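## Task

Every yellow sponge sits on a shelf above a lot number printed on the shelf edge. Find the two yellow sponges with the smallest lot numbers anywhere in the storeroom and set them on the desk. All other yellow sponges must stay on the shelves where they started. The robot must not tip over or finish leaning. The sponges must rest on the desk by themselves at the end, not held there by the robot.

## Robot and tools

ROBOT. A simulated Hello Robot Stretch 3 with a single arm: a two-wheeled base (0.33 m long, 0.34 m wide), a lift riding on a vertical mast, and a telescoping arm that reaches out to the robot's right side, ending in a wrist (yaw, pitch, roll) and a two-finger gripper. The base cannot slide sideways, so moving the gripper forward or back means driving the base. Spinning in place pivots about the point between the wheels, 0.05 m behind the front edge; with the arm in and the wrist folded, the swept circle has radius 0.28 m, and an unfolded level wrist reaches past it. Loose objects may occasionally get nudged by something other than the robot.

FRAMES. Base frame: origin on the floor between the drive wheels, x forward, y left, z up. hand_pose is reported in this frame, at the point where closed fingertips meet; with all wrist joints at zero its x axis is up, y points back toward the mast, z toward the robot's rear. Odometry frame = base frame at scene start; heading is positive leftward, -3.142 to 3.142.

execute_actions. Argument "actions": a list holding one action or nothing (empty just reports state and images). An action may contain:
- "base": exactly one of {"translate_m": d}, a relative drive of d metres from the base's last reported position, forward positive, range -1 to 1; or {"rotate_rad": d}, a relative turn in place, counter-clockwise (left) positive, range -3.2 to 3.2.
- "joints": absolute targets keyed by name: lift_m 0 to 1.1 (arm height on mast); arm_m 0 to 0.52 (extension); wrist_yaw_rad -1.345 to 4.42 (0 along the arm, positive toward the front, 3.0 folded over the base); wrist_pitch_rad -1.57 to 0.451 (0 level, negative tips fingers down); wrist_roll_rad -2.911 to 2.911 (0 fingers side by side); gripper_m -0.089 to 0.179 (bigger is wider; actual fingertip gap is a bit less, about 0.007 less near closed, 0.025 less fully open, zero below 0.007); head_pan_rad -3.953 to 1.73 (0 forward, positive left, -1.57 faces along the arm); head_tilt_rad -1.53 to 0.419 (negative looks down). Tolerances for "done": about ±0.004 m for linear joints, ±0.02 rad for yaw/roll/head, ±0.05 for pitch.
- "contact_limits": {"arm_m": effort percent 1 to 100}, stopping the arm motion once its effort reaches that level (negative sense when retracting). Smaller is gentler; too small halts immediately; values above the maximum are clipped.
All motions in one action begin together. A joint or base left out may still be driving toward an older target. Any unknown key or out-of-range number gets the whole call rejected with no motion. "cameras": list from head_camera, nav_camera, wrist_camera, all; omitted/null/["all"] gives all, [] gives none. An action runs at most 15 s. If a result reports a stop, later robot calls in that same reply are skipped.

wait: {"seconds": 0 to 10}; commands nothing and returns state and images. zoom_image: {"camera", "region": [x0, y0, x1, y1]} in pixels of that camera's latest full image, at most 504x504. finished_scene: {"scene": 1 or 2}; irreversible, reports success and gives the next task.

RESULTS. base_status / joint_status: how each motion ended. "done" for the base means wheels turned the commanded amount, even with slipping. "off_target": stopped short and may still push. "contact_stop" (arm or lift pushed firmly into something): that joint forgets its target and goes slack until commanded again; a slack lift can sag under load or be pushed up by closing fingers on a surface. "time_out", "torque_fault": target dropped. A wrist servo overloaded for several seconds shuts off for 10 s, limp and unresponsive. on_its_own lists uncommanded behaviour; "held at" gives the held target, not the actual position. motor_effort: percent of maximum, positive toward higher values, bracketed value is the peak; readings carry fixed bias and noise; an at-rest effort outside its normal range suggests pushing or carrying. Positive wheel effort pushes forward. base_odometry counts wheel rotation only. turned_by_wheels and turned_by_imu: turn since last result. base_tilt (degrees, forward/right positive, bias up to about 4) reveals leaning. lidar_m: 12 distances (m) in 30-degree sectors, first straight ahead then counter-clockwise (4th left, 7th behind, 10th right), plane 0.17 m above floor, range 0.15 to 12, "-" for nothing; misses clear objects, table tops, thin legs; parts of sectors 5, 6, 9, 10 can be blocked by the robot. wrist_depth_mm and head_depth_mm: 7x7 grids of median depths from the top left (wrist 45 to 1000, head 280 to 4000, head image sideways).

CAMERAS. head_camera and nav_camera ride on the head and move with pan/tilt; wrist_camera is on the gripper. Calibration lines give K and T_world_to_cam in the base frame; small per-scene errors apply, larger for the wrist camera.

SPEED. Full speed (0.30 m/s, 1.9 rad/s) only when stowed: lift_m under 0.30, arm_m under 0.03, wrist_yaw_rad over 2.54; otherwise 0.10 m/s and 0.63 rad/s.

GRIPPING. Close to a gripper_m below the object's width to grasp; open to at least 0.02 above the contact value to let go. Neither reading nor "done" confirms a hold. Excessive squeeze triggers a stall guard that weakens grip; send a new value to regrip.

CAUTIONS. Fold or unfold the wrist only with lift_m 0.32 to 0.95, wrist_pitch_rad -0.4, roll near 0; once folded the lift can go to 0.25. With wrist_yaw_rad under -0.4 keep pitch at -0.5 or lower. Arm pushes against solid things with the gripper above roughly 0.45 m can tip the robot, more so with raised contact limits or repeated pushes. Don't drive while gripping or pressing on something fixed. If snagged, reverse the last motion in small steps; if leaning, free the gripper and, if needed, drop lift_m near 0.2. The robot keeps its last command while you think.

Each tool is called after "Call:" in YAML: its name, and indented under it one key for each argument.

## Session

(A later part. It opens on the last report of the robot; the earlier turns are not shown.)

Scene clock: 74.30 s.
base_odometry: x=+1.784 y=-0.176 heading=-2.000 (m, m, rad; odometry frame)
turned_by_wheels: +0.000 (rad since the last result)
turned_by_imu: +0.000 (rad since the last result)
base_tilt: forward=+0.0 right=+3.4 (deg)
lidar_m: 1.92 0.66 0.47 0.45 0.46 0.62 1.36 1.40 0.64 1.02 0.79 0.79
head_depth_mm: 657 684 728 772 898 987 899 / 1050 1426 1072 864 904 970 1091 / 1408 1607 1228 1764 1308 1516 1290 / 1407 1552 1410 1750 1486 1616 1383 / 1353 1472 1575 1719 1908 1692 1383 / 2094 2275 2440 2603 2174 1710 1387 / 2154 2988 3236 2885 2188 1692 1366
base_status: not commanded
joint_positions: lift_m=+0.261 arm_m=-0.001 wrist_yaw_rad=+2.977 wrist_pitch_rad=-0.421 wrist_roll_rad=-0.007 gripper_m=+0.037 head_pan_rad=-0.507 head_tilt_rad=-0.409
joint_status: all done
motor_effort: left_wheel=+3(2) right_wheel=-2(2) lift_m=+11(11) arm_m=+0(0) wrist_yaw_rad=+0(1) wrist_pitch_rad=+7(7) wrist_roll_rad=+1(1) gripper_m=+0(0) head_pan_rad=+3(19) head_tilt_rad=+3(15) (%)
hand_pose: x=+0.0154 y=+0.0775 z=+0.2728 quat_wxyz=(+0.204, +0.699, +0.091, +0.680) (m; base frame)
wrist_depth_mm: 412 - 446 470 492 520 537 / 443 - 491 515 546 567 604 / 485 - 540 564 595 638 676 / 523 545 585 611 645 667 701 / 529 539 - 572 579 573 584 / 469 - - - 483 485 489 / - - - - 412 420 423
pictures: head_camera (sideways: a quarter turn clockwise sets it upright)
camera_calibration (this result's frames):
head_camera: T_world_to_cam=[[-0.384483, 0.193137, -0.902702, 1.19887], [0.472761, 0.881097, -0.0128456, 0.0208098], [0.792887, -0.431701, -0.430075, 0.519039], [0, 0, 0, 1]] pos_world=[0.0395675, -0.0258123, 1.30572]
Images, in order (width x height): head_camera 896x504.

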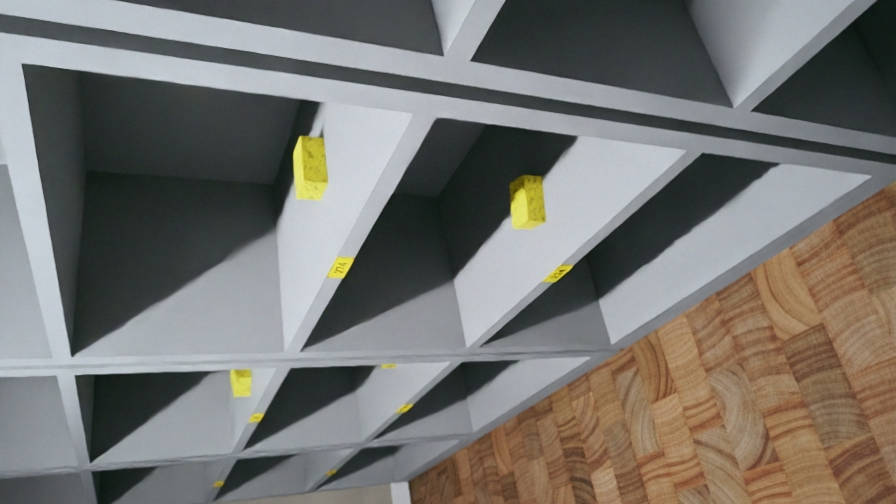

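Call:
execute_actions:
  actions:
    - {"base":{"translate_m":1.0},"joints":{"head_pan_rad":-1.0,"head_tilt_rad":-0.6}}
  cameras: ["nav_camera","head_camera"]

Call:
execute_actions:
  actions:
    - {"base":{"translate_m":0.9}}
  cameras: ["nav_camera","head_camera"]

Scene clock: 83.30 s.
base_odometry: x=+1.368 y=-1.085 heading=-2.000 (m, m, rad; odometry frame)
turned_by_wheels: +0.000 (rad since the last result)
turned_by_imu: +0.005 (rad since the last result)
base_tilt: forward=+0.1 right=+3.5 (deg)
lidar_m: 1.99 0.68 0.49 0.47 0.49 0.65 1.72 1.41 0.65 1.00 0.73 0.77
head_depth_mm: 847 925 734 603 1059 858 1156 / 899 968 727 1193 1059 889 1175 / 826 919 721 1241 1041 928 1174 / 714 797 752 1038 1034 1312 1219 / 623 688 745 872 994 1201 1240 / 617 684 782 939 1099 1382 1240 / 1251 1097 1574 1308 1597 1430 1236
base_status: done
joint_positions: lift_m=+0.261 arm_m=-0.001 wrist_yaw_rad=+2.977 wrist_pitch_rad=-0.421 wrist_roll_rad=-0.007 gripper_m=+0.037 head_pan_rad=-0.993 head_tilt_rad=-0.593
joint_status: all done
motor_effort: left_wheel=+2(16) right_wheel=-1(5) lift_m=+11(11) arm_m=-1(0) wrist_yaw_rad=+0(0) wrist_pitch_rad=+7(7) wrist_roll_rad=+1(1) gripper_m=+0(0) head_pan_rad=-2(24) head_tilt_rad=-2(15) (%)
hand_pose: x=+0.0154 y=+0.0775 z=+0.2728 quat_wxyz=(+0.204, +0.699, +0.091, +0.680) (m; base frame)
wrist_depth_mm: 434 - 465 490 519 544 572 / 471 - 508 534 563 602 638 / 516 - 565 592 629 666 702 / 548 574 612 633 666 695 703 / 533 535 - 574 579 574 586 / 468 - - - 487 485 491 / - - - - 414 420 426
pictures: head_camera (sideways: a quarter turn clockwise sets it upright), nav_camera (sideways: a quarter turn counterclockwise sets it upright)
camera_calibration (this result's frames):
head_camera: T_world_to_cam=[[-0.336013, 0.482473, -0.808897, 1.07625], [0.828292, 0.560208, -0.00992889, 0.0148411], [0.448361, -0.67334, -0.587866, 0.726446], [0, 0, 0, 1]] pos_world=[0.0236302, -0.0384293, 1.29777]
nav_camera: T_world_to_cam=[[0.34255, -0.446048, 0.826862, -1.04436], [-0.805923, -0.59184, 0.0146096, 0.0381741], [0.482854, -0.671392, -0.562215, 0.68574], [0, 0, 0, 1]] pos_world=[0.0574007, 0.0171566, 1.24852]
Images, in order (width x height): head_camera 896x504, nav_camera 672x504.

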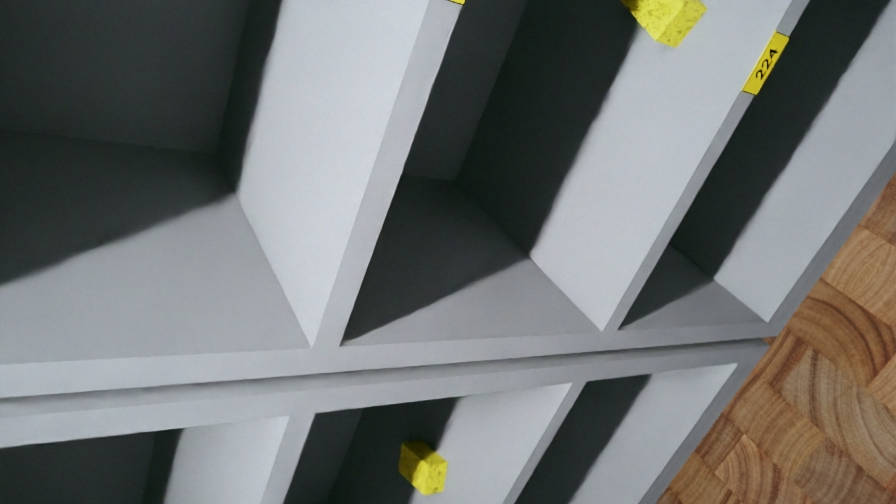

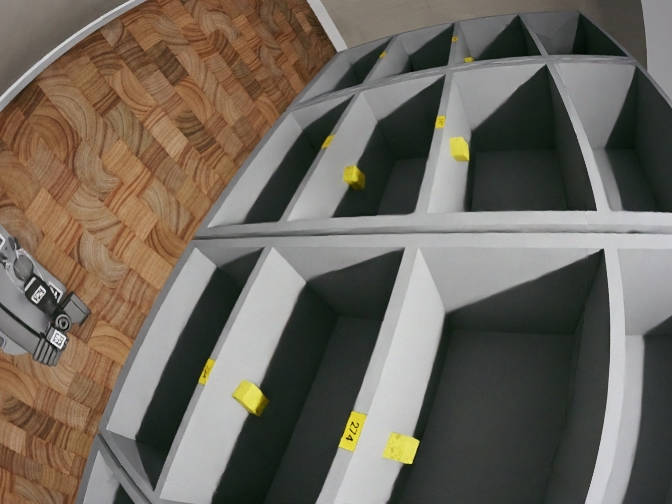

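Scene clock: 88.00 s.
base_odometry: x=+0.994 y=-1.904 heading=-2.000 (m, m, rad; odometry frame)
turned_by_wheels: +0.000 (rad since the last result)
turned_by_imu: +0.004 (rad since the last result)
base_tilt: forward=+0.1 right=+3.5 (deg)
lidar_m: 1.51 0.71 0.51 0.49 0.51 0.68 1.80 1.37 0.62 0.98 0.75 0.74
head_depth_mm: 834 908 731 601 1057 864 1132 / 883 952 729 1179 1046 862 1174 / 892 973 721 1238 1048 928 1174 / 769 860 713 1118 1037 1316 1199 / 678 744 753 930 1009 1250 1243 / 609 682 754 875 1058 1357 1235 / 648 884 1544 1293 1563 1407 1222
base_status: done
joint_positions: lift_m=+0.261 arm_m=-0.001 wrist_yaw_rad=+2.977 wrist_pitch_rad=-0.421 wrist_roll_rad=-0.007 gripper_m=+0.037 head_pan_rad=-0.993 head_tilt_rad=-0.593
joint_status: not commanded
motor_effort: left_wheel=+2(15) right_wheel=-1(4) lift_m=+11(11) arm_m=+0(0) wrist_yaw_rad=+0(0) wrist_pitch_rad=+7(7) wrist_roll_rad=+1(1) gripper_m=+0(0) head_pan_rad=-3(3) head_tilt_rad=-2(2) (%)
hand_pose: x=+0.0154 y=+0.0775 z=+0.2728 quat_wxyz=(+0.204, +0.699, +0.091, +0.680) (m; base frame)
wrist_depth_mm: 445 - 490 505 529 559 587 / 484 - 528 552 577 620 651 / 531 - 580 615 640 685 727 / 566 590 617 643 674 697 709 / 531 539 - 570 584 572 581 / 468 - - - 486 485 492 / - - - - 410 421 425
pictures: head_camera (sideways: a quarter turn clockwise sets it upright), nav_camera (sideways: a quarter turn counterclockwise sets it upright)
camera_calibration (this result's frames):
head_camera: T_world_to_cam=[[-0.336081, 0.482609, -0.808788, 1.0761], [0.828308, 0.560185, -0.00992574, 0.0148369], [0.448281, -0.673261, -0.588017, 0.726643], [0, 0, 0, 1]] pos_world=[0.0236287, -0.0384292, 1.29777]
nav_camera: T_world_to_cam=[[0.342621, -0.446187, 0.826758, -1.04423], [-0.805939, -0.591819, 0.0145993, 0.0381876], [0.482777, -0.671318, -0.562369, 0.685941], [0, 0, 0, 1]] pos_world=[0.0573957, 0.0171635, 1.24852]
Images, in order (width x height): head_camera 896x504, nav_camera 672x504.

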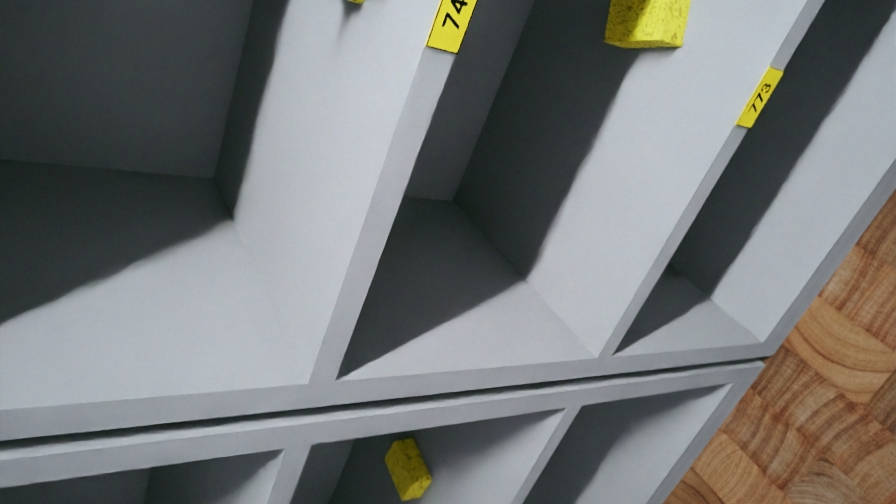

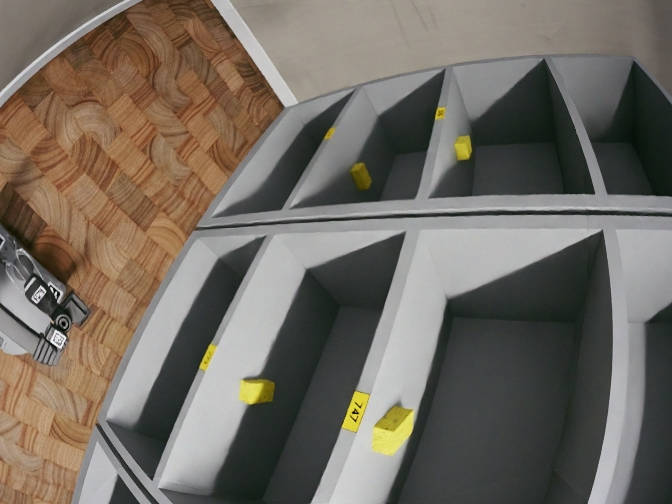

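Call:
execute_actions:
  actions:
    - {"joints":{"head_pan_rad":-0.5,"head_tilt_rad":-0.45}}
  cameras: ["head_camera"]

Call:
zoom_image:
  camera: "head_camera"
  region: [280,200,600,340]

Scene clock: 93.20 s.
base_odometry: x=+0.994 y=-1.904 heading=-2.000 (m, m, rad; odometry frame)
turned_by_wheels: +0.000 (rad since the last result)
turned_by_imu: +0.000 (rad since the last result)
base_tilt: forward=+0.2 right=+3.5 (deg)
lidar_m: 1.51 0.71 0.51 0.49 0.50 0.68 1.80 1.37 0.62 0.98 0.75 0.74
head_depth_mm: 611 646 691 734 891 957 861 / 1286 1384 779 815 875 940 1134 / 1466 1560 1068 1680 1226 1450 1245 / 1398 1522 1386 1659 1761 1555 1350 / 1343 1459 1588 1665 1862 1630 1340 / 1309 1422 1560 1703 1840 1620 1328 / 1272 1355 1468 1616 1771 1605 1327
base_status: not commanded
joint_positions: lift_m=+0.261 arm_m=-0.001 wrist_yaw_rad=+2.977 wrist_pitch_rad=-0.421 wrist_roll_rad=-0.007 gripper_m=+0.037 head_pan_rad=-0.507 head_tilt_rad=-0.458
joint_status: all done
motor_effort: left_wheel=+2(2) right_wheel=-1(1) lift_m=+11(11) arm_m=+0(0) wrist_yaw_rad=+0(0) wrist_pitch_rad=+7(7) wrist_roll_rad=+1(1) gripper_m=-1(0) head_pan_rad=+3(25) head_tilt_rad=+3(15) (%)
hand_pose: x=+0.0154 y=+0.0775 z=+0.2728 quat_wxyz=(+0.204, +0.699, +0.091, +0.680) (m; base frame)
wrist_depth_mm: 449 - 487 511 529 554 592 / 487 - 528 561 582 618 652 / 533 - 583 619 656 684 719 / 568 592 624 639 671 692 703 / 537 536 - 572 579 570 578 / 472 - - - 487 489 490 / - - - - 416 423 424
pictures: head_camera (sideways: a quarter turn clockwise sets it upright)
camera_calibration (this result's frames):
head_camera: T_world_to_cam=[[-0.422961, 0.214521, -0.880389, 1.17], [0.472222, 0.881396, -0.0121011, 0.0198431], [0.773376, -0.420858, -0.474097, 0.576442], [0, 0, 0, 1]] pos_world=[0.0396867, -0.0258785, 1.30358]
Images, in order (width x height): head_camera 896x504.

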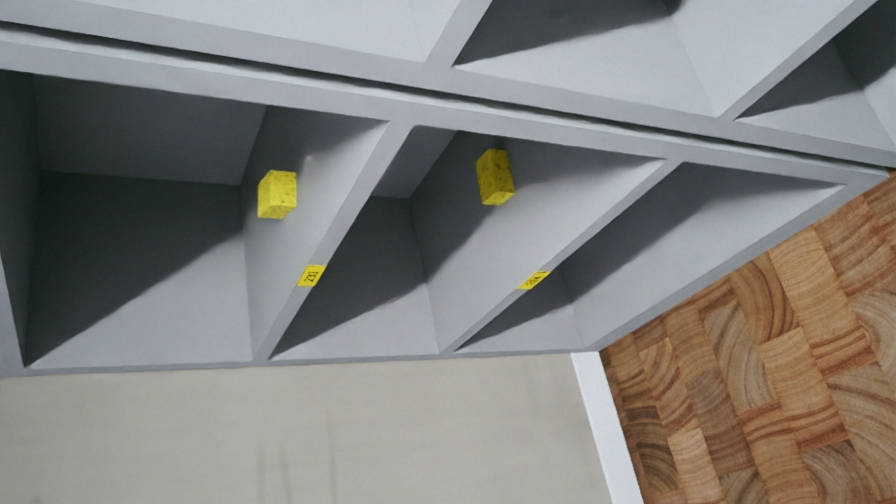

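Region (280, 200, 600, 340) of head_camera's 896x504 image, scaled by 1.575, with more detail than that image has; it fills the top 220 rows of this view, and the rest is white.

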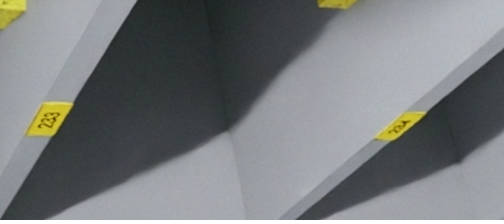

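Call:
execute_actions:
  actions:
    - {"base":{"translate_m":-1.0}}
  cameras: []

Call:
execute_actions:
  actions:
    - {"base":{"translate_m":-0.85},"joints":{"head_pan_rad":-1.57,"head_tilt_rad":-0.6}}
  cameras: []

Call:
execute_actions:
  actions:
    - {"joints":{"lift_m":0.8}}
  cameras: ["head_camera"]

Scene clock: 109.13 s.
base_odometry: x=+1.410 y=-0.994 heading=-2.000 (m, m, rad; odometry frame)
turned_by_wheels: +0.000 (rad since the last result)
turned_by_imu: -0.003 (rad since the last result)
base_tilt: forward=+0.0 right=+3.5 (deg)
lidar_m: 1.97 0.68 0.49 0.47 0.48 0.65 1.71 1.32 0.60 0.94 0.84 0.80
head_depth_mm: 642 691 772 815 1007 974 1198 / 920 755 793 853 943 998 1219 / 1508 1619 1157 1682 1188 1192 1252 / 1460 1590 1391 1661 1773 1562 1342 / 1391 1514 1663 1744 1938 1645 1341 / 1843 1967 2359 2500 2062 1619 1335 / 2122 2300 2486 2595 2031 1613 1320
base_status: done
joint_positions: lift_m=+0.261 arm_m=-0.001 wrist_yaw_rad=+2.977 wrist_pitch_rad=-0.421 wrist_roll_rad=-0.007 gripper_m=+0.037 head_pan_rad=-0.507 head_tilt_rad=-0.457
joint_status: not commanded
motor_effort: left_wheel=+2(10) right_wheel=-1(8) lift_m=+11(11) arm_m=+0(0) wrist_yaw_rad=+0(0) wrist_pitch_rad=+7(7) wrist_roll_rad=+1(1) gripper_m=+0(1) head_pan_rad=+2(2) head_tilt_rad=+2(3) (%)
hand_pose: x=+0.0154 y=+0.0775 z=+0.2728 quat_wxyz=(+0.204, +0.699, +0.091, +0.680) (m; base frame)
wrist_depth_mm: 432 - 466 489 510 531 567 / 471 - 513 534 572 591 625 / 513 - 561 587 622 660 704 / 539 565 604 632 659 696 706 / 532 536 - 574 582 576 573 / 473 - - - 484 484 492 / - - - - 413 419 424
pictures: none
No camera images: the call's "cameras" was empty. Leave "cameras" out to get every camera's image.

Scene clock: 113.67 s.
base_odometry: x=+1.763 y=-0.221 heading=-1.999 (m, m, rad; odometry frame)
turned_by_wheels: +0.000 (rad since the last result)
turned_by_imu: -0.002 (rad since the last result)
base_tilt: forward=+0.1 right=+3.4 (deg)
lidar_m: 1.92 0.66 0.47 0.45 0.47 0.63 1.41 1.46 0.66 1.02 0.75 0.79
head_depth_mm: 850 939 735 1013 1002 928 1150 / 850 926 725 1198 1052 931 1181 / 851 930 724 1195 1044 929 1172 / 857 935 718 1183 1042 927 1169 / 855 931 711 1189 1009 919 1176 / 860 934 706 1194 1030 1271 1181 / 858 937 698 1197 1028 1264 1173
base_status: done
joint_positions: lift_m=+0.261 arm_m=-0.001 wrist_yaw_rad=+2.977 wrist_pitch_rad=-0.421 wrist_roll_rad=-0.007 gripper_m=+0.037 head_pan_rad=-1.563 head_tilt_rad=-0.592
joint_status: all done
motor_effort: left_wheel=+2(9) right_wheel=-2(9) lift_m=+11(11) arm_m=+0(1) wrist_yaw_rad=+0(1) wrist_pitch_rad=+7(7) wrist_roll_rad=+1(1) gripper_m=+0(1) head_pan_rad=-3(32) head_tilt_rad=-3(13) (%)
hand_pose: x=+0.0154 y=+0.0775 z=+0.2728 quat_wxyz=(+0.204, +0.699, +0.091, +0.680) (m; base frame)
wrist_depth_mm: 411 - 448 468 492 524 548 / 449 - 491 512 544 571 607 / 489 - 545 570 604 638 680 / 525 542 579 623 641 678 716 / 536 535 - 571 584 573 574 / 467 - - - 483 487 489 / - - - - 414 422 427
pictures: none
No camera images: the call's "cameras" was empty. Leave "cameras" out to get every camera's image.

Scene clock: 119.40 s.
base_odometry: x=+1.763 y=-0.221 heading=-1.999 (m, m, rad; odometry frame)
turned_by_wheels: +0.000 (rad since the last result)
turned_by_imu: +0.001 (rad since the last result)
base_tilt: forward=+0.0 right=+3.5 (deg)
lidar_m: 1.92 0.66 0.47 0.45 0.46 0.63 1.41 1.46 0.66 1.02 0.75 0.79
head_depth_mm: 847 933 733 1014 1002 926 1086 / 849 928 726 1191 1047 932 1229 / 852 931 721 1202 1045 932 1193 / 854 931 717 1185 1044 926 1224 / 855 936 710 1185 1011 925 1223 / 854 939 707 1188 1027 1267 1183 / 860 939 700 1194 1026 1264 1184
base_status: not commanded
joint_positions: lift_m=+0.799 arm_m=-0.001 wrist_yaw_rad=+2.977 wrist_pitch_rad=-0.421 wrist_roll_rad=-0.007 gripper_m=+0.037 head_pan_rad=-1.563 head_tilt_rad=-0.592
joint_status: all done
motor_effort: left_wheel=+3(2) right_wheel=-2(1) lift_m=+38(39) arm_m=+0(1) wrist_yaw_rad=+0(0) wrist_pitch_rad=+7(7) wrist_roll_rad=+1(1) gripper_m=+0(0) head_pan_rad=-3(1) head_tilt_rad=-2(2) (%)
hand_pose: x=+0.0154 y=+0.0776 z=+0.8113 quat_wxyz=(+0.204, +0.699, +0.091, +0.680) (m; base frame)
wrist_depth_mm: 414 - 451 469 494 517 552 / 449 - 488 516 545 576 600 / 488 - 541 572 597 640 689 / 540 554 606 644 678 722 784 / 600 631 - 716 775 847 920 / 674 707 - 835 926 992 - / 767 816 896 946 970 - -
pictures: head_camera (sideways: a quarter turn clockwise sets it upright)
camera_calibration (this result's frames):
head_camera: T_world_to_cam=[[-0.0225888, 0.587105, -0.809196, 1.07472], [0.999644, 0.0247646, -0.00993745, 0.013807], [0.0142051, -0.809132, -0.587455, 0.72856], [0, 0, 0, 1]] pos_world=[0.000125338, -0.0418162, 1.2978]
Images, in order (width x height): head_camera 896x504.

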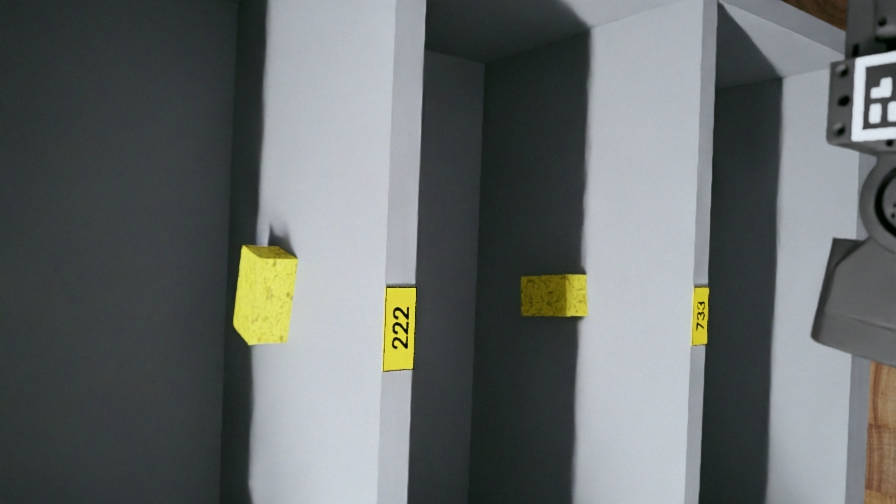

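Call:
execute_actions:
  actions:
    - {"joints":{"wrist_yaw_rad":0,"lift_m":0.92,"gripper_m":0.179},"base":{"translate_m":0.1}}
  cameras: []

Call:
execute_actions:
  actions:
    - {"joints":{"wrist_pitch_rad":-0.15,"lift_m":0.96,"arm_m":0.1}}
  cameras: ["head_camera","wrist_camera"]

Scene clock: 132.67 s.
base_odometry: x=+1.721 y=-0.312 heading=-1.999 (m, m, rad; odometry frame)
turned_by_wheels: +0.000 (rad since the last result)
turned_by_imu: +0.001 (rad since the last result)
base_tilt: forward=+0.1 right=+3.4 (deg)
lidar_m: 1.93 0.66 0.47 0.45 0.47 0.63 1.51 1.56 0.72 1.02 0.69 1.41
head_depth_mm: 843 933 735 1193 1086 - - / 851 927 726 1195 1085 - - / 851 928 721 1184 1117 - - / 852 927 714 1187 1050 - 1166 / 859 930 709 1184 1064 925 1164 / 853 933 706 1189 1038 922 1179 / 857 934 699 1163 1030 1119 1162
base_status: done
joint_positions: lift_m=+0.919 arm_m=-0.001 wrist_yaw_rad=+0.002 wrist_pitch_rad=-0.420 wrist_roll_rad=-0.007 gripper_m=+0.179 head_pan_rad=-1.563 head_tilt_rad=-0.592
joint_status: all done
motor_effort: left_wheel=+2(9) right_wheel=-1(2) lift_m=+39(41) arm_m=+0(1) wrist_yaw_rad=-1(2) wrist_pitch_rad=+7(7) wrist_roll_rad=+1(1) gripper_m=+0(83) head_pan_rad=-3(2) head_tilt_rad=-3(3) (%)
hand_pose: x=-0.0210 y=-0.3676 z=+0.9315 quat_wxyz=(+0.694, +0.149, -0.689, -0.146) (m; base frame)
wrist_depth_mm: 287 295 294 300 303 304 309 / 554 785 800 791 806 711 486 / 552 844 883 881 884 749 509 / 561 810 864 896 919 734 503 / 527 712 727 709 748 732 505 / - 608 622 624 636 644 - / 616 704 985 972 995 659 -
pictures: none
No camera images: the call's "cameras" was empty. Leave "cameras" out to get every camera's image.

Scene clock: 134.67 s.
base_odometry: x=+1.721 y=-0.312 heading=-1.999 (m, m, rad; odometry frame)
turned_by_wheels: +0.000 (rad since the last result)
turned_by_imu: +0.000 (rad since the last result)
base_tilt: forward=+0.1 right=+3.4 (deg)
lidar_m: 1.93 0.66 0.48 0.45 0.47 0.63 1.51 1.56 0.72 1.02 0.69 1.42
head_depth_mm: 847 938 776 - - 1255 1177 / 849 926 768 - - 1285 1178 / 850 927 746 - - 1288 1179 / 854 928 717 1181 1041 927 1171 / 853 930 710 1210 1037 922 1168 / 854 936 705 1184 1029 924 1172 / 861 936 698 1165 1027 1120 1156
base_status: not commanded
joint_positions: lift_m=+0.959 arm_m=+0.100 wrist_yaw_rad=+0.001 wrist_pitch_rad=-0.174 wrist_roll_rad=-0.007 gripper_m=+0.179 head_pan_rad=-1.563 head_tilt_rad=-0.592
joint_status: all done
motor_effort: left_wheel=+2(2) right_wheel=-2(1) lift_m=+38(40) arm_m=+3(4) wrist_yaw_rad=-1(1) wrist_pitch_rad=+8(8) wrist_roll_rad=+1(1) gripper_m=-1(0) head_pan_rad=-3(1) head_tilt_rad=-3(2) (%)
hand_pose: x=-0.0212 y=-0.4929 z=+1.0300 quat_wxyz=(+0.707, +0.062, -0.702, -0.061) (m; base frame)
wrist_depth_mm: 559 608 612 614 622 623 510 / 558 658 646 655 654 655 510 / 466 486 512 434 561 585 482 / 306 314 322 332 342 352 363 / 242 246 248 250 254 255 259 / - 812 833 835 858 810 455 / 593 716 726 739 746 708 490
pictures: head_camera (sideways: a quarter turn clockwise sets it upright), wrist_camera
camera_calibration (this result's frames):
head_camera: T_world_to_cam=[[-0.0225135, 0.587295, -0.80906, 1.07455], [0.999647, 0.0246363, -0.00993355, 0.0138019], [0.0140983, -0.808998, -0.587642, 0.728804], [0, 0, 0, 1]] pos_world=[0.000119867, -0.0418145, 1.29779]
wrist_camera: T_world_to_cam=[[-0.998982, -0.0111246, 0.0437254, -0.0693643], [-0.0448602, 0.348429, -0.936261, 1.16771], [-0.00481973, -0.937269, -0.348573, 0.0588601], [0, 0, 0, 1]] pos_world=[-0.0166263, -0.352468, 1.11683]
Images, in order (width x height): head_camera 896x504, wrist_camera 644x364.

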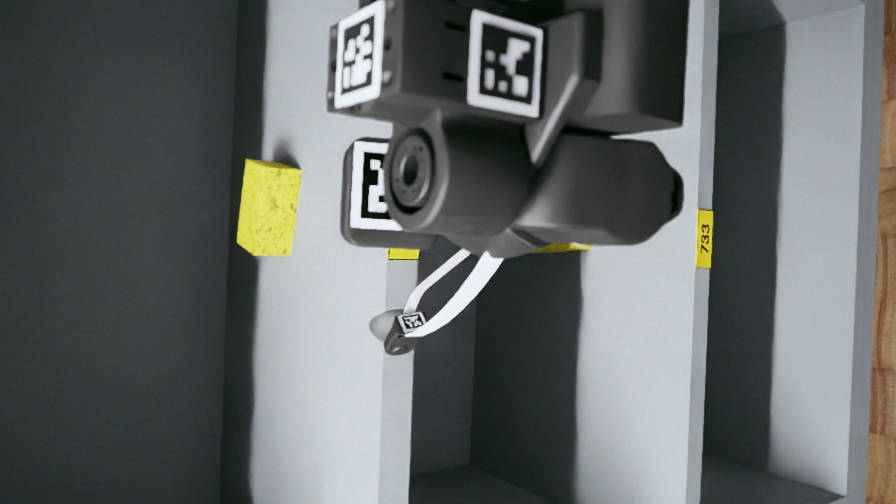

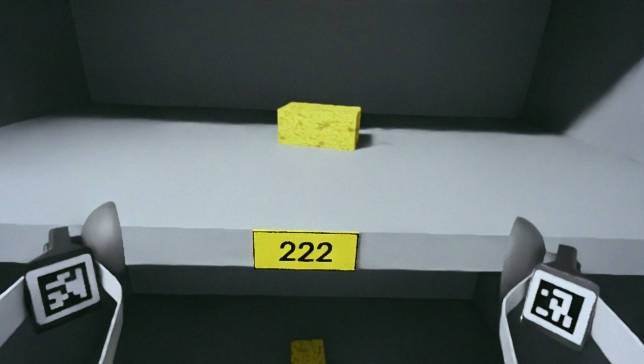

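Call:
execute_actions:
  actions:
    - {"joints":{"lift_m":0.97,"arm_m":0.3},"contact_limits":{"arm_m":12}}
  cameras: ["head_camera","wrist_camera"]

Scene clock: 142.50 s.
base_odometry: x=+1.721 y=-0.312 heading=-1.999 (m, m, rad; odometry frame)
turned_by_wheels: +0.000 (rad since the last result)
turned_by_imu: +0.001 (rad since the last result)
base_tilt: forward=+0.0 right=+3.5 (deg)
lidar_m: 1.92 0.66 0.47 0.45 0.47 0.63 1.51 1.56 0.72 1.02 0.69 1.41
head_depth_mm: 842 908 - 1204 1052 943 1180 / 845 911 - 1199 1055 933 1177 / 853 913 - 1195 1039 931 1172 / 846 930 712 1192 1012 928 1171 / 852 933 708 1186 1033 924 1172 / 856 934 706 1187 1029 922 1177 / 857 937 696 1166 1019 1121 1165
base_status: not commanded
joint_positions: lift_m=+0.969 arm_m=+0.300 wrist_yaw_rad=+0.001 wrist_pitch_rad=-0.173 wrist_roll_rad=-0.007 gripper_m=+0.179 head_pan_rad=-1.563 head_tilt_rad=-0.593
joint_status: all done
motor_effort: left_wheel=+2(3) right_wheel=-2(1) lift_m=+38(40) arm_m=+3(1) wrist_yaw_rad=-1(1) wrist_pitch_rad=+8(8) wrist_roll_rad=+1(1) gripper_m=+1(0) head_pan_rad=-3(2) head_tilt_rad=-3(2) (%)
contact_limits: arm_m 12 (drawing in: default 22, maximum 36; extending or still: default 31, maximum 50)
hand_pose: x=-0.0213 y=-0.6930 z=+1.0401 quat_wxyz=(+0.707, +0.062, -0.702, -0.061) (m; base frame)
wrist_depth_mm: 419 425 424 428 430 432 437 / 449 449 452 452 456 464 458 / 462 468 471 476 478 490 478 / 328 338 321 245 365 381 392 / 257 249 253 246 262 273 277 / - 195 199 203 207 209 224 / 159 164 166 167 169 172 168
pictures: head_camera (sideways: a quarter turn clockwise sets it upright), wrist_camera
camera_calibration (this result's frames):
head_camera: T_world_to_cam=[[-0.0224528, 0.587405, -0.808981, 1.07444], [0.99965, 0.0245328, -0.0099313, 0.013799], [0.0140129, -0.808921, -0.58775, 0.728945], [0, 0, 0, 1]] pos_world=[0.000115482, -0.0418133, 1.29778]
wrist_camera: T_world_to_cam=[[-0.998985, -0.0107522, 0.0437314, -0.0718673], [-0.0447391, 0.347861, -0.936478, 1.24674], [-0.00514322, -0.937485, -0.347989, -0.125867], [0, 0, 0, 1]] pos_world=[-0.0166635, -0.552464, 1.12689]
Images, in order (width x height): head_camera 896x504, wrist_camera 644x364.

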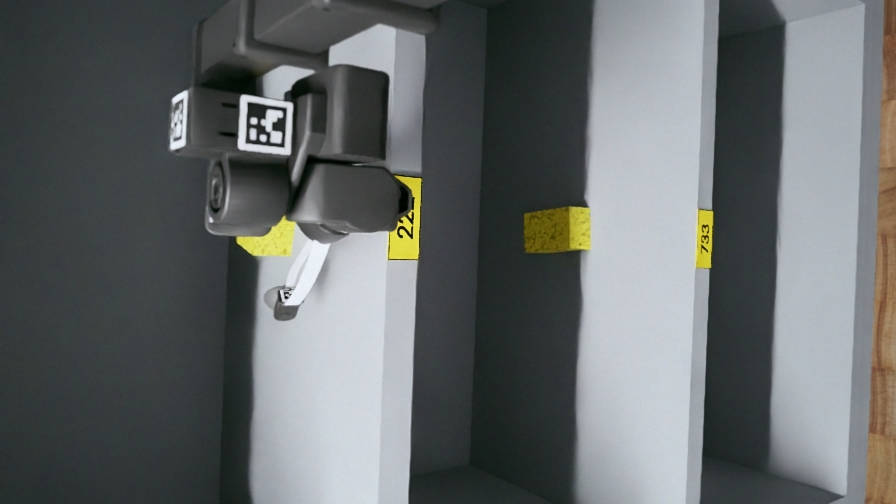

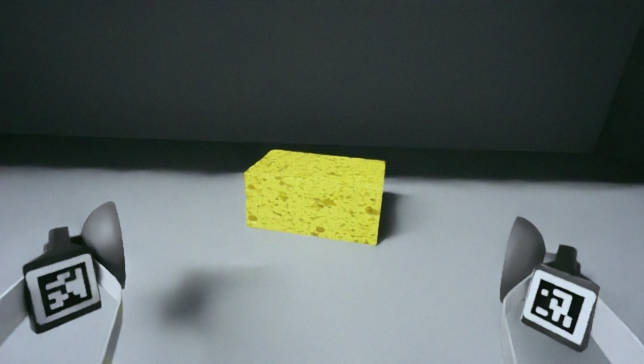

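Call:
execute_actions:
  actions:
    - {"joints":{"lift_m":0.958,"arm_m":0.42},"contact_limits":{"arm_m":12}}
  cameras: ["wrist_camera"]

Call:
execute_actions:
  actions:
    - {"joints":{"gripper_m":0.04}}
  cameras: ["wrist_camera"]

Call:
execute_actions:
  actions:
    - {"joints":{"lift_m":0.99}}
  cameras: ["wrist_camera"]

Scene clock: 150.47 s.
base_odometry: x=+1.721 y=-0.312 heading=-1.999 (m, m, rad; odometry frame)
turned_by_wheels: +0.000 (rad since the last result)
turned_by_imu: +0.001 (rad since the last result)
base_tilt: forward=+0.1 right=+3.4 (deg)
lidar_m: 1.93 0.66 0.47 0.45 0.47 0.63 1.51 1.57 0.72 1.02 0.69 1.41
head_depth_mm: 842 910 - 1198 1058 938 1173 / 849 909 658 1192 1055 935 1179 / 847 912 650 1191 1045 931 1172 / 853 929 679 1185 1013 926 1170 / 854 934 709 1182 1032 923 1173 / 854 935 705 1186 1035 917 1180 / 857 933 700 1169 1027 1123 1161
base_status: not commanded
joint_positions: lift_m=+0.959 arm_m=+0.420 wrist_yaw_rad=+0.001 wrist_pitch_rad=-0.173 wrist_roll_rad=-0.007 gripper_m=+0.179 head_pan_rad=-1.563 head_tilt_rad=-0.593
joint_status: all done
motor_effort: left_wheel=+2(3) right_wheel=-2(1) lift_m=+11(33) arm_m=+3(2) wrist_yaw_rad=-1(1) wrist_pitch_rad=+8(8) wrist_roll_rad=+1(1) gripper_m=+1(0) head_pan_rad=-1(3) head_tilt_rad=-2(2) (%)
contact_limits: arm_m 12 (drawing in: default 22, maximum 36; extending or still: default 31, maximum 50)
hand_pose: x=-0.0213 y=-0.8130 z=+1.0296 quat_wxyz=(+0.707, +0.062, -0.702, -0.061) (m; base frame)
wrist_depth_mm: 312 313 313 315 318 320 322 / 329 333 332 334 338 339 340 / 348 351 353 355 358 360 363 / 300 311 318 328 338 348 359 / 236 229 149 151 163 251 255 / - 175 129 124 121 192 205 / 146 150 140 129 122 157 154
pictures: wrist_camera
camera_calibration (this result's frames):
wrist_camera: T_world_to_cam=[[-0.998986, -0.0107309, 0.0437331, -0.0726883], [-0.0447342, 0.347712, -0.936534, 1.27863], [-0.0051567, -0.93754, -0.347839, -0.242211], [0, 0, 0, 1]] pos_world=[-0.0166651, -0.672459, 1.11641]
Images, in order (width x height): wrist_camera 644x364.

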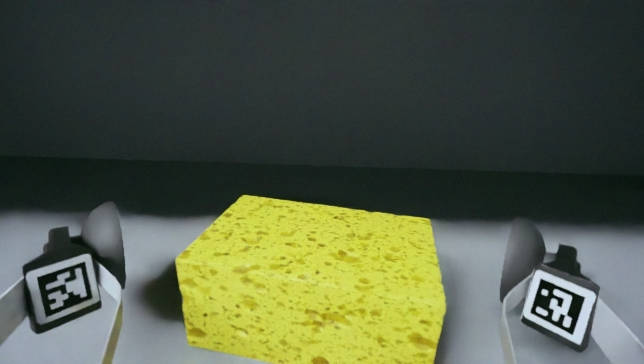

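Scene clock: 152.33 s.
base_odometry: x=+1.721 y=-0.312 heading=-1.999 (m, m, rad; odometry frame)
turned_by_wheels: +0.000 (rad since the last result)
turned_by_imu: +0.000 (rad since the last result)
base_tilt: forward=+0.0 right=+3.4 (deg)
lidar_m: 1.93 0.66 0.47 0.45 0.47 0.63 1.51 1.56 0.72 1.02 0.69 1.41
head_depth_mm: 846 909 - 1195 1055 937 1178 / 849 908 659 1203 1048 936 1174 / 850 913 650 1194 1042 929 1177 / 849 928 678 1188 1004 929 1169 / 852 931 710 1187 1037 926 1171 / 855 932 704 1192 1028 917 1176 / 855 933 700 1161 1030 1118 1162
base_status: not commanded
joint_positions: lift_m=+0.959 arm_m=+0.420 wrist_yaw_rad=+0.001 wrist_pitch_rad=-0.171 wrist_roll_rad=-0.007 gripper_m=+0.041 head_pan_rad=-1.563 head_tilt_rad=-0.593
joint_status: all done
motor_effort: left_wheel=+2(2) right_wheel=-1(2) lift_m=+11(11) arm_m=+3(3) wrist_yaw_rad=-1(1) wrist_pitch_rad=+7(8) wrist_roll_rad=+1(1) gripper_m=-32(99) head_pan_rad=-3(2) head_tilt_rad=-3(3) (%)
hand_pose: x=-0.0213 y=-0.8131 z=+1.0300 quat_wxyz=(+0.707, +0.061, -0.702, -0.060) (m; base frame)
wrist_depth_mm: 313 314 314 316 318 320 324 / 329 329 333 334 336 338 341 / 349 351 352 355 357 359 361 / 302 312 322 329 338 350 361 / 225 240 148 151 153 252 255 / 180 - 132 124 120 200 198 / - 150 142 130 123 155 162
pictures: wrist_camera
camera_calibration (this result's frames):
wrist_camera: T_world_to_cam=[[-0.998986, -0.0106645, 0.0437453, -0.0726643], [-0.0447302, 0.346315, -0.937051, 1.27841], [-0.00515653, -0.938057, -0.346441, -0.244038], [0, 0, 0, 1]] pos_world=[-0.0166653, -0.67243, 1.11657]
Images, in order (width x height): wrist_camera 644x364.

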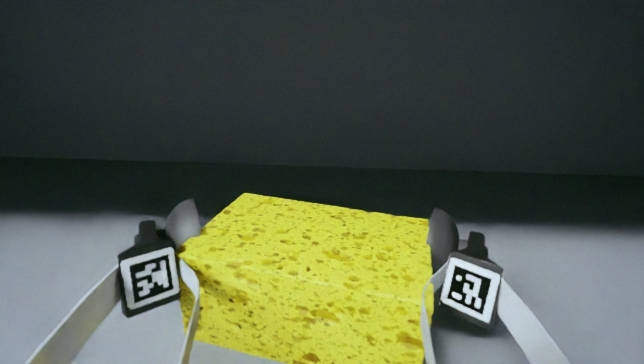

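Scene clock: 153.43 s.
base_odometry: x=+1.721 y=-0.312 heading=-1.999 (m, m, rad; odometry frame)
turned_by_wheels: +0.000 (rad since the last result)
turned_by_imu: +0.000 (rad since the last result)
base_tilt: forward=+0.0 right=+3.5 (deg)
lidar_m: 1.93 0.66 0.47 0.45 0.47 0.63 1.51 1.56 0.72 1.02 0.69 1.41
head_depth_mm: 848 - 693 1189 1055 935 1178 / 847 - 724 1201 1045 937 1178 / 849 - 684 1188 1044 929 1178 / 850 929 712 1186 1013 929 1167 / 856 926 709 1183 1036 926 1164 / 852 935 703 1190 1027 923 1179 / 855 933 698 1171 1026 1126 1161
base_status: not commanded
joint_positions: lift_m=+0.989 arm_m=+0.420 wrist_yaw_rad=+0.001 wrist_pitch_rad=-0.171 wrist_roll_rad=-0.007 gripper_m=+0.048 head_pan_rad=-1.563 head_tilt_rad=-0.593
joint_status: all done
on_its_own: gripper_m is held at +0.047, not at your +0.040, by its stall guard, which is still easing
motor_effort: left_wheel=+2(3) right_wheel=-1(2) lift_m=+38(39) arm_m=+3(3) wrist_yaw_rad=+0(0) wrist_pitch_rad=+7(7) wrist_roll_rad=+1(1) gripper_m=-26(31) head_pan_rad=-2(3) head_tilt_rad=-2(2) (%)
hand_pose: x=-0.0213 y=-0.8131 z=+1.0605 quat_wxyz=(+0.707, +0.061, -0.702, -0.060) (m; base frame)
wrist_depth_mm: 313 314 315 319 319 320 323 / 330 331 333 334 337 340 340 / 349 352 353 356 361 360 363 / 362 365 369 373 376 377 387 / 280 299 148 151 154 315 319 / 224 - 132 124 120 248 246 / 188 187 143 130 123 195 202
pictures: wrist_camera
camera_calibration (this result's frames):
wrist_camera: T_world_to_cam=[[-0.998986, -0.010668, 0.043748, -0.0740036], [-0.044734, 0.34631, -0.937053, 1.30699], [-0.00515391, -0.938059, -0.346436, -0.233479], [0, 0, 0, 1]] pos_world=[-0.0166648, -0.672432, 1.14707]
Images, in order (width x height): wrist_camera 644x364.

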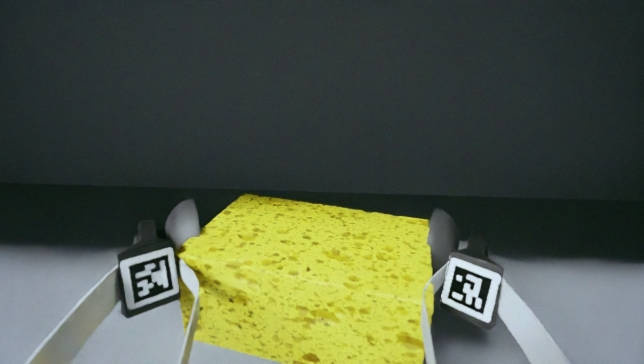

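Call:
execute_actions:
  actions:
    - {"joints":{"arm_m":0,"gripper_m":0.055},"base":{"translate_m":-0.35}}
  cameras: []

Call:
execute_actions:
  actions:
    - {"joints":{"lift_m":0.29,"wrist_pitch_rad":-0.3,"wrist_yaw_rad":2.65,"head_tilt_rad":-1.3,"head_pan_rad":-0.5},"base":{"translate_m":-0.6}}

Scene clock: 162.33 s.
base_odometry: x=+1.867 y=+0.006 heading=-1.999 (m, m, rad; odometry frame)
turned_by_wheels: +0.000 (rad since the last result)
turned_by_imu: +0.001 (rad since the last result)
base_tilt: forward=+0.0 right=+3.4 (deg)
lidar_m: 1.90 0.65 0.47 0.44 0.46 0.62 1.16 1.20 1.61 0.58 1.06 0.94
head_depth_mm: 2731 3209 3180 2521 - - - / 505 522 586 - - - - / 842 911 699 - - - - / 857 933 716 411 - 1101 1180 / 856 940 710 1185 1036 1280 1192 / 864 946 703 1194 1028 1273 1179 / 862 938 702 1197 1001 1264 1179
base_status: done
joint_positions: lift_m=+0.989 arm_m=+0.000 wrist_yaw_rad=+0.001 wrist_pitch_rad=-0.171 wrist_roll_rad=-0.007 gripper_m=+0.068 head_pan_rad=-1.563 head_tilt_rad=-0.593
joint_status: gripper_m off_target (ended at +0.068, target +0.055); the others done
on_its_own: gripper_m is held at +0.067, not at your +0.055, by its stall guard, which is not easing now
motor_effort: left_wheel=+3(4) right_wheel=-1(6) lift_m=+38(38) arm_m=-2(4) wrist_yaw_rad=+0(0) wrist_pitch_rad=+7(7) wrist_roll_rad=+1(1) gripper_m=-20(71) head_pan_rad=-2(3) head_tilt_rad=-3(3) (%)
hand_pose: x=-0.0213 y=-0.3936 z=+1.0605 quat_wxyz=(+0.707, +0.061, -0.702, -0.060) (m; base frame)
wrist_depth_mm: 702 714 715 705 322 - - / 744 761 746 745 318 - - / 591 615 639 638 372 - - / 381 391 405 414 367 - - / 904 362 148 151 154 - - / 911 - 132 124 120 - - / 756 733 143 130 123 - -
pictures: none
No camera images: the call's "cameras" was empty. Leave "cameras" out to get every camera's image.

Scene clock: 169.53 s.
base_odometry: x=+2.116 y=+0.552 heading=-1.999 (m, m, rad; odometry frame)
turned_by_wheels: +0.000 (rad since the last result)
turned_by_imu: -0.001 (rad since the last result)
base_tilt: forward=+0.0 right=+3.4 (deg)
lidar_m: 1.85 0.63 0.45 0.43 0.44 0.59 0.56 0.58 0.78 2.00 0.75 1.44
head_depth_mm: 904 1097 1392 1318 1258 1203 1141 / 1451 1381 1387 1330 1269 1188 1142 / 1477 1438 1399 1323 1277 - 1151 / 1510 1475 1385 1318 1263 - - / 1573 1470 1399 1325 1246 - - / 1570 1478 1403 1321 1263 1198 1159 / 1571 1479 1400 1317 1257 1196 1053
base_status: done
joint_positions: lift_m=+0.291 arm_m=+0.000 wrist_yaw_rad=+2.648 wrist_pitch_rad=-0.319 wrist_roll_rad=-0.007 gripper_m=+0.068 head_pan_rad=-0.507 head_tilt_rad=-1.285
joint_status: all done
on_its_own: gripper_m is held at +0.067, not at your +0.055, by its stall guard, which is not easing now
motor_effort: left_wheel=+3(5) right_wheel=-2(5) lift_m=+11(34) arm_m=-2(3) wrist_yaw_rad=+2(4) wrist_pitch_rad=+6(6) wrist_roll_rad=+1(1) gripper_m=-21(20) head_pan_rad=+2(30) head_tilt_rad=-5(29) (%)
hand_pose: x=+0.0904 y=+0.0624 z=+0.3261 quat_wxyz=(+0.280, +0.702, -0.060, +0.652) (m; base frame)
wrist_depth_mm: 365 402 452 518 601 723 913 / 383 425 484 561 667 806 - / 407 456 523 610 735 904 - / 434 489 554 659 796 902 929 / 465 500 148 151 154 712 732 / 492 - 132 124 121 604 597 / - 480 142 130 123 483 506
pictures: head_camera (sideways: a quarter turn clockwise sets it upright), nav_camera (sideways: a quarter turn counterclockwise sets it upright), wrist_camera
camera_calibration (this result's frames):
head_camera: T_world_to_cam=[[-0.855532, 0.454489, -0.248003, 0.348699], [0.468438, 0.883491, 0.00311593, 0.0000501549], [0.220525, -0.113509, -0.968754, 1.22298], [0, 0, 0, 1]] pos_world=[0.0286016, -0.0197052, 1.27125]
nav_camera: T_world_to_cam=[[0.859728, -0.4278, 0.279025, -0.333778], [-0.439053, -0.898135, -0.0242095, 0.0864698], [0.260959, -0.101693, -0.959979, 1.20422], [0, 0, 0, 1]] pos_world=[0.0106702, 0.057333, 1.25126]
wrist_camera: T_world_to_cam=[[0.88747, -0.458962, 0.041838, -0.0628983], [-0.188581, -0.444478, -0.875715, 0.362952], [0.420515, 0.769281, -0.481013, 0.232829], [0, 0, 0, 1]] pos_world=[0.0263582, -0.0466544, 0.432468]
Images, in order (width x height): head_camera 896x504, nav_camera 672x504, wrist_camera 644x364.

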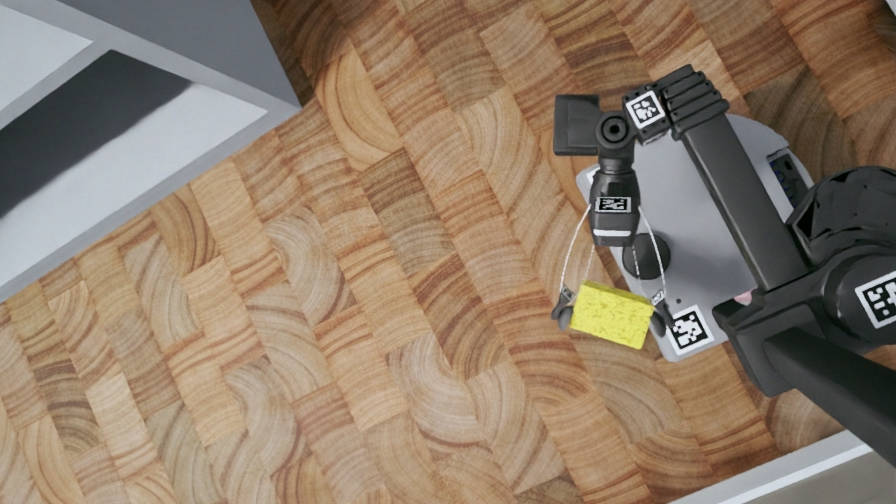

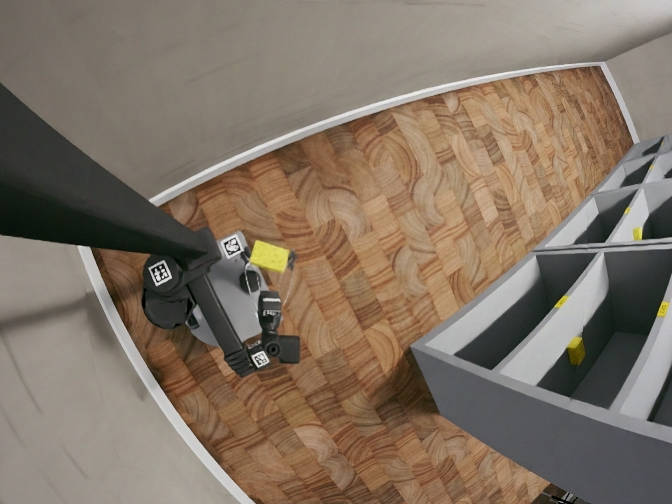

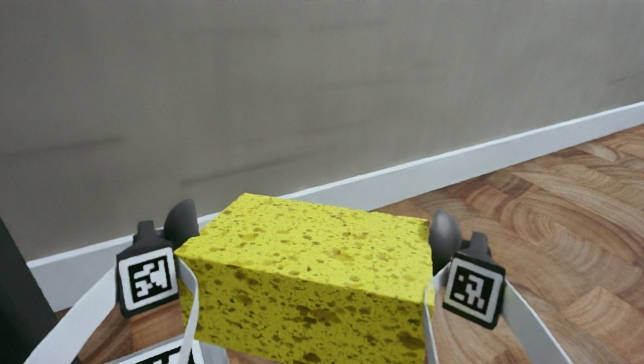

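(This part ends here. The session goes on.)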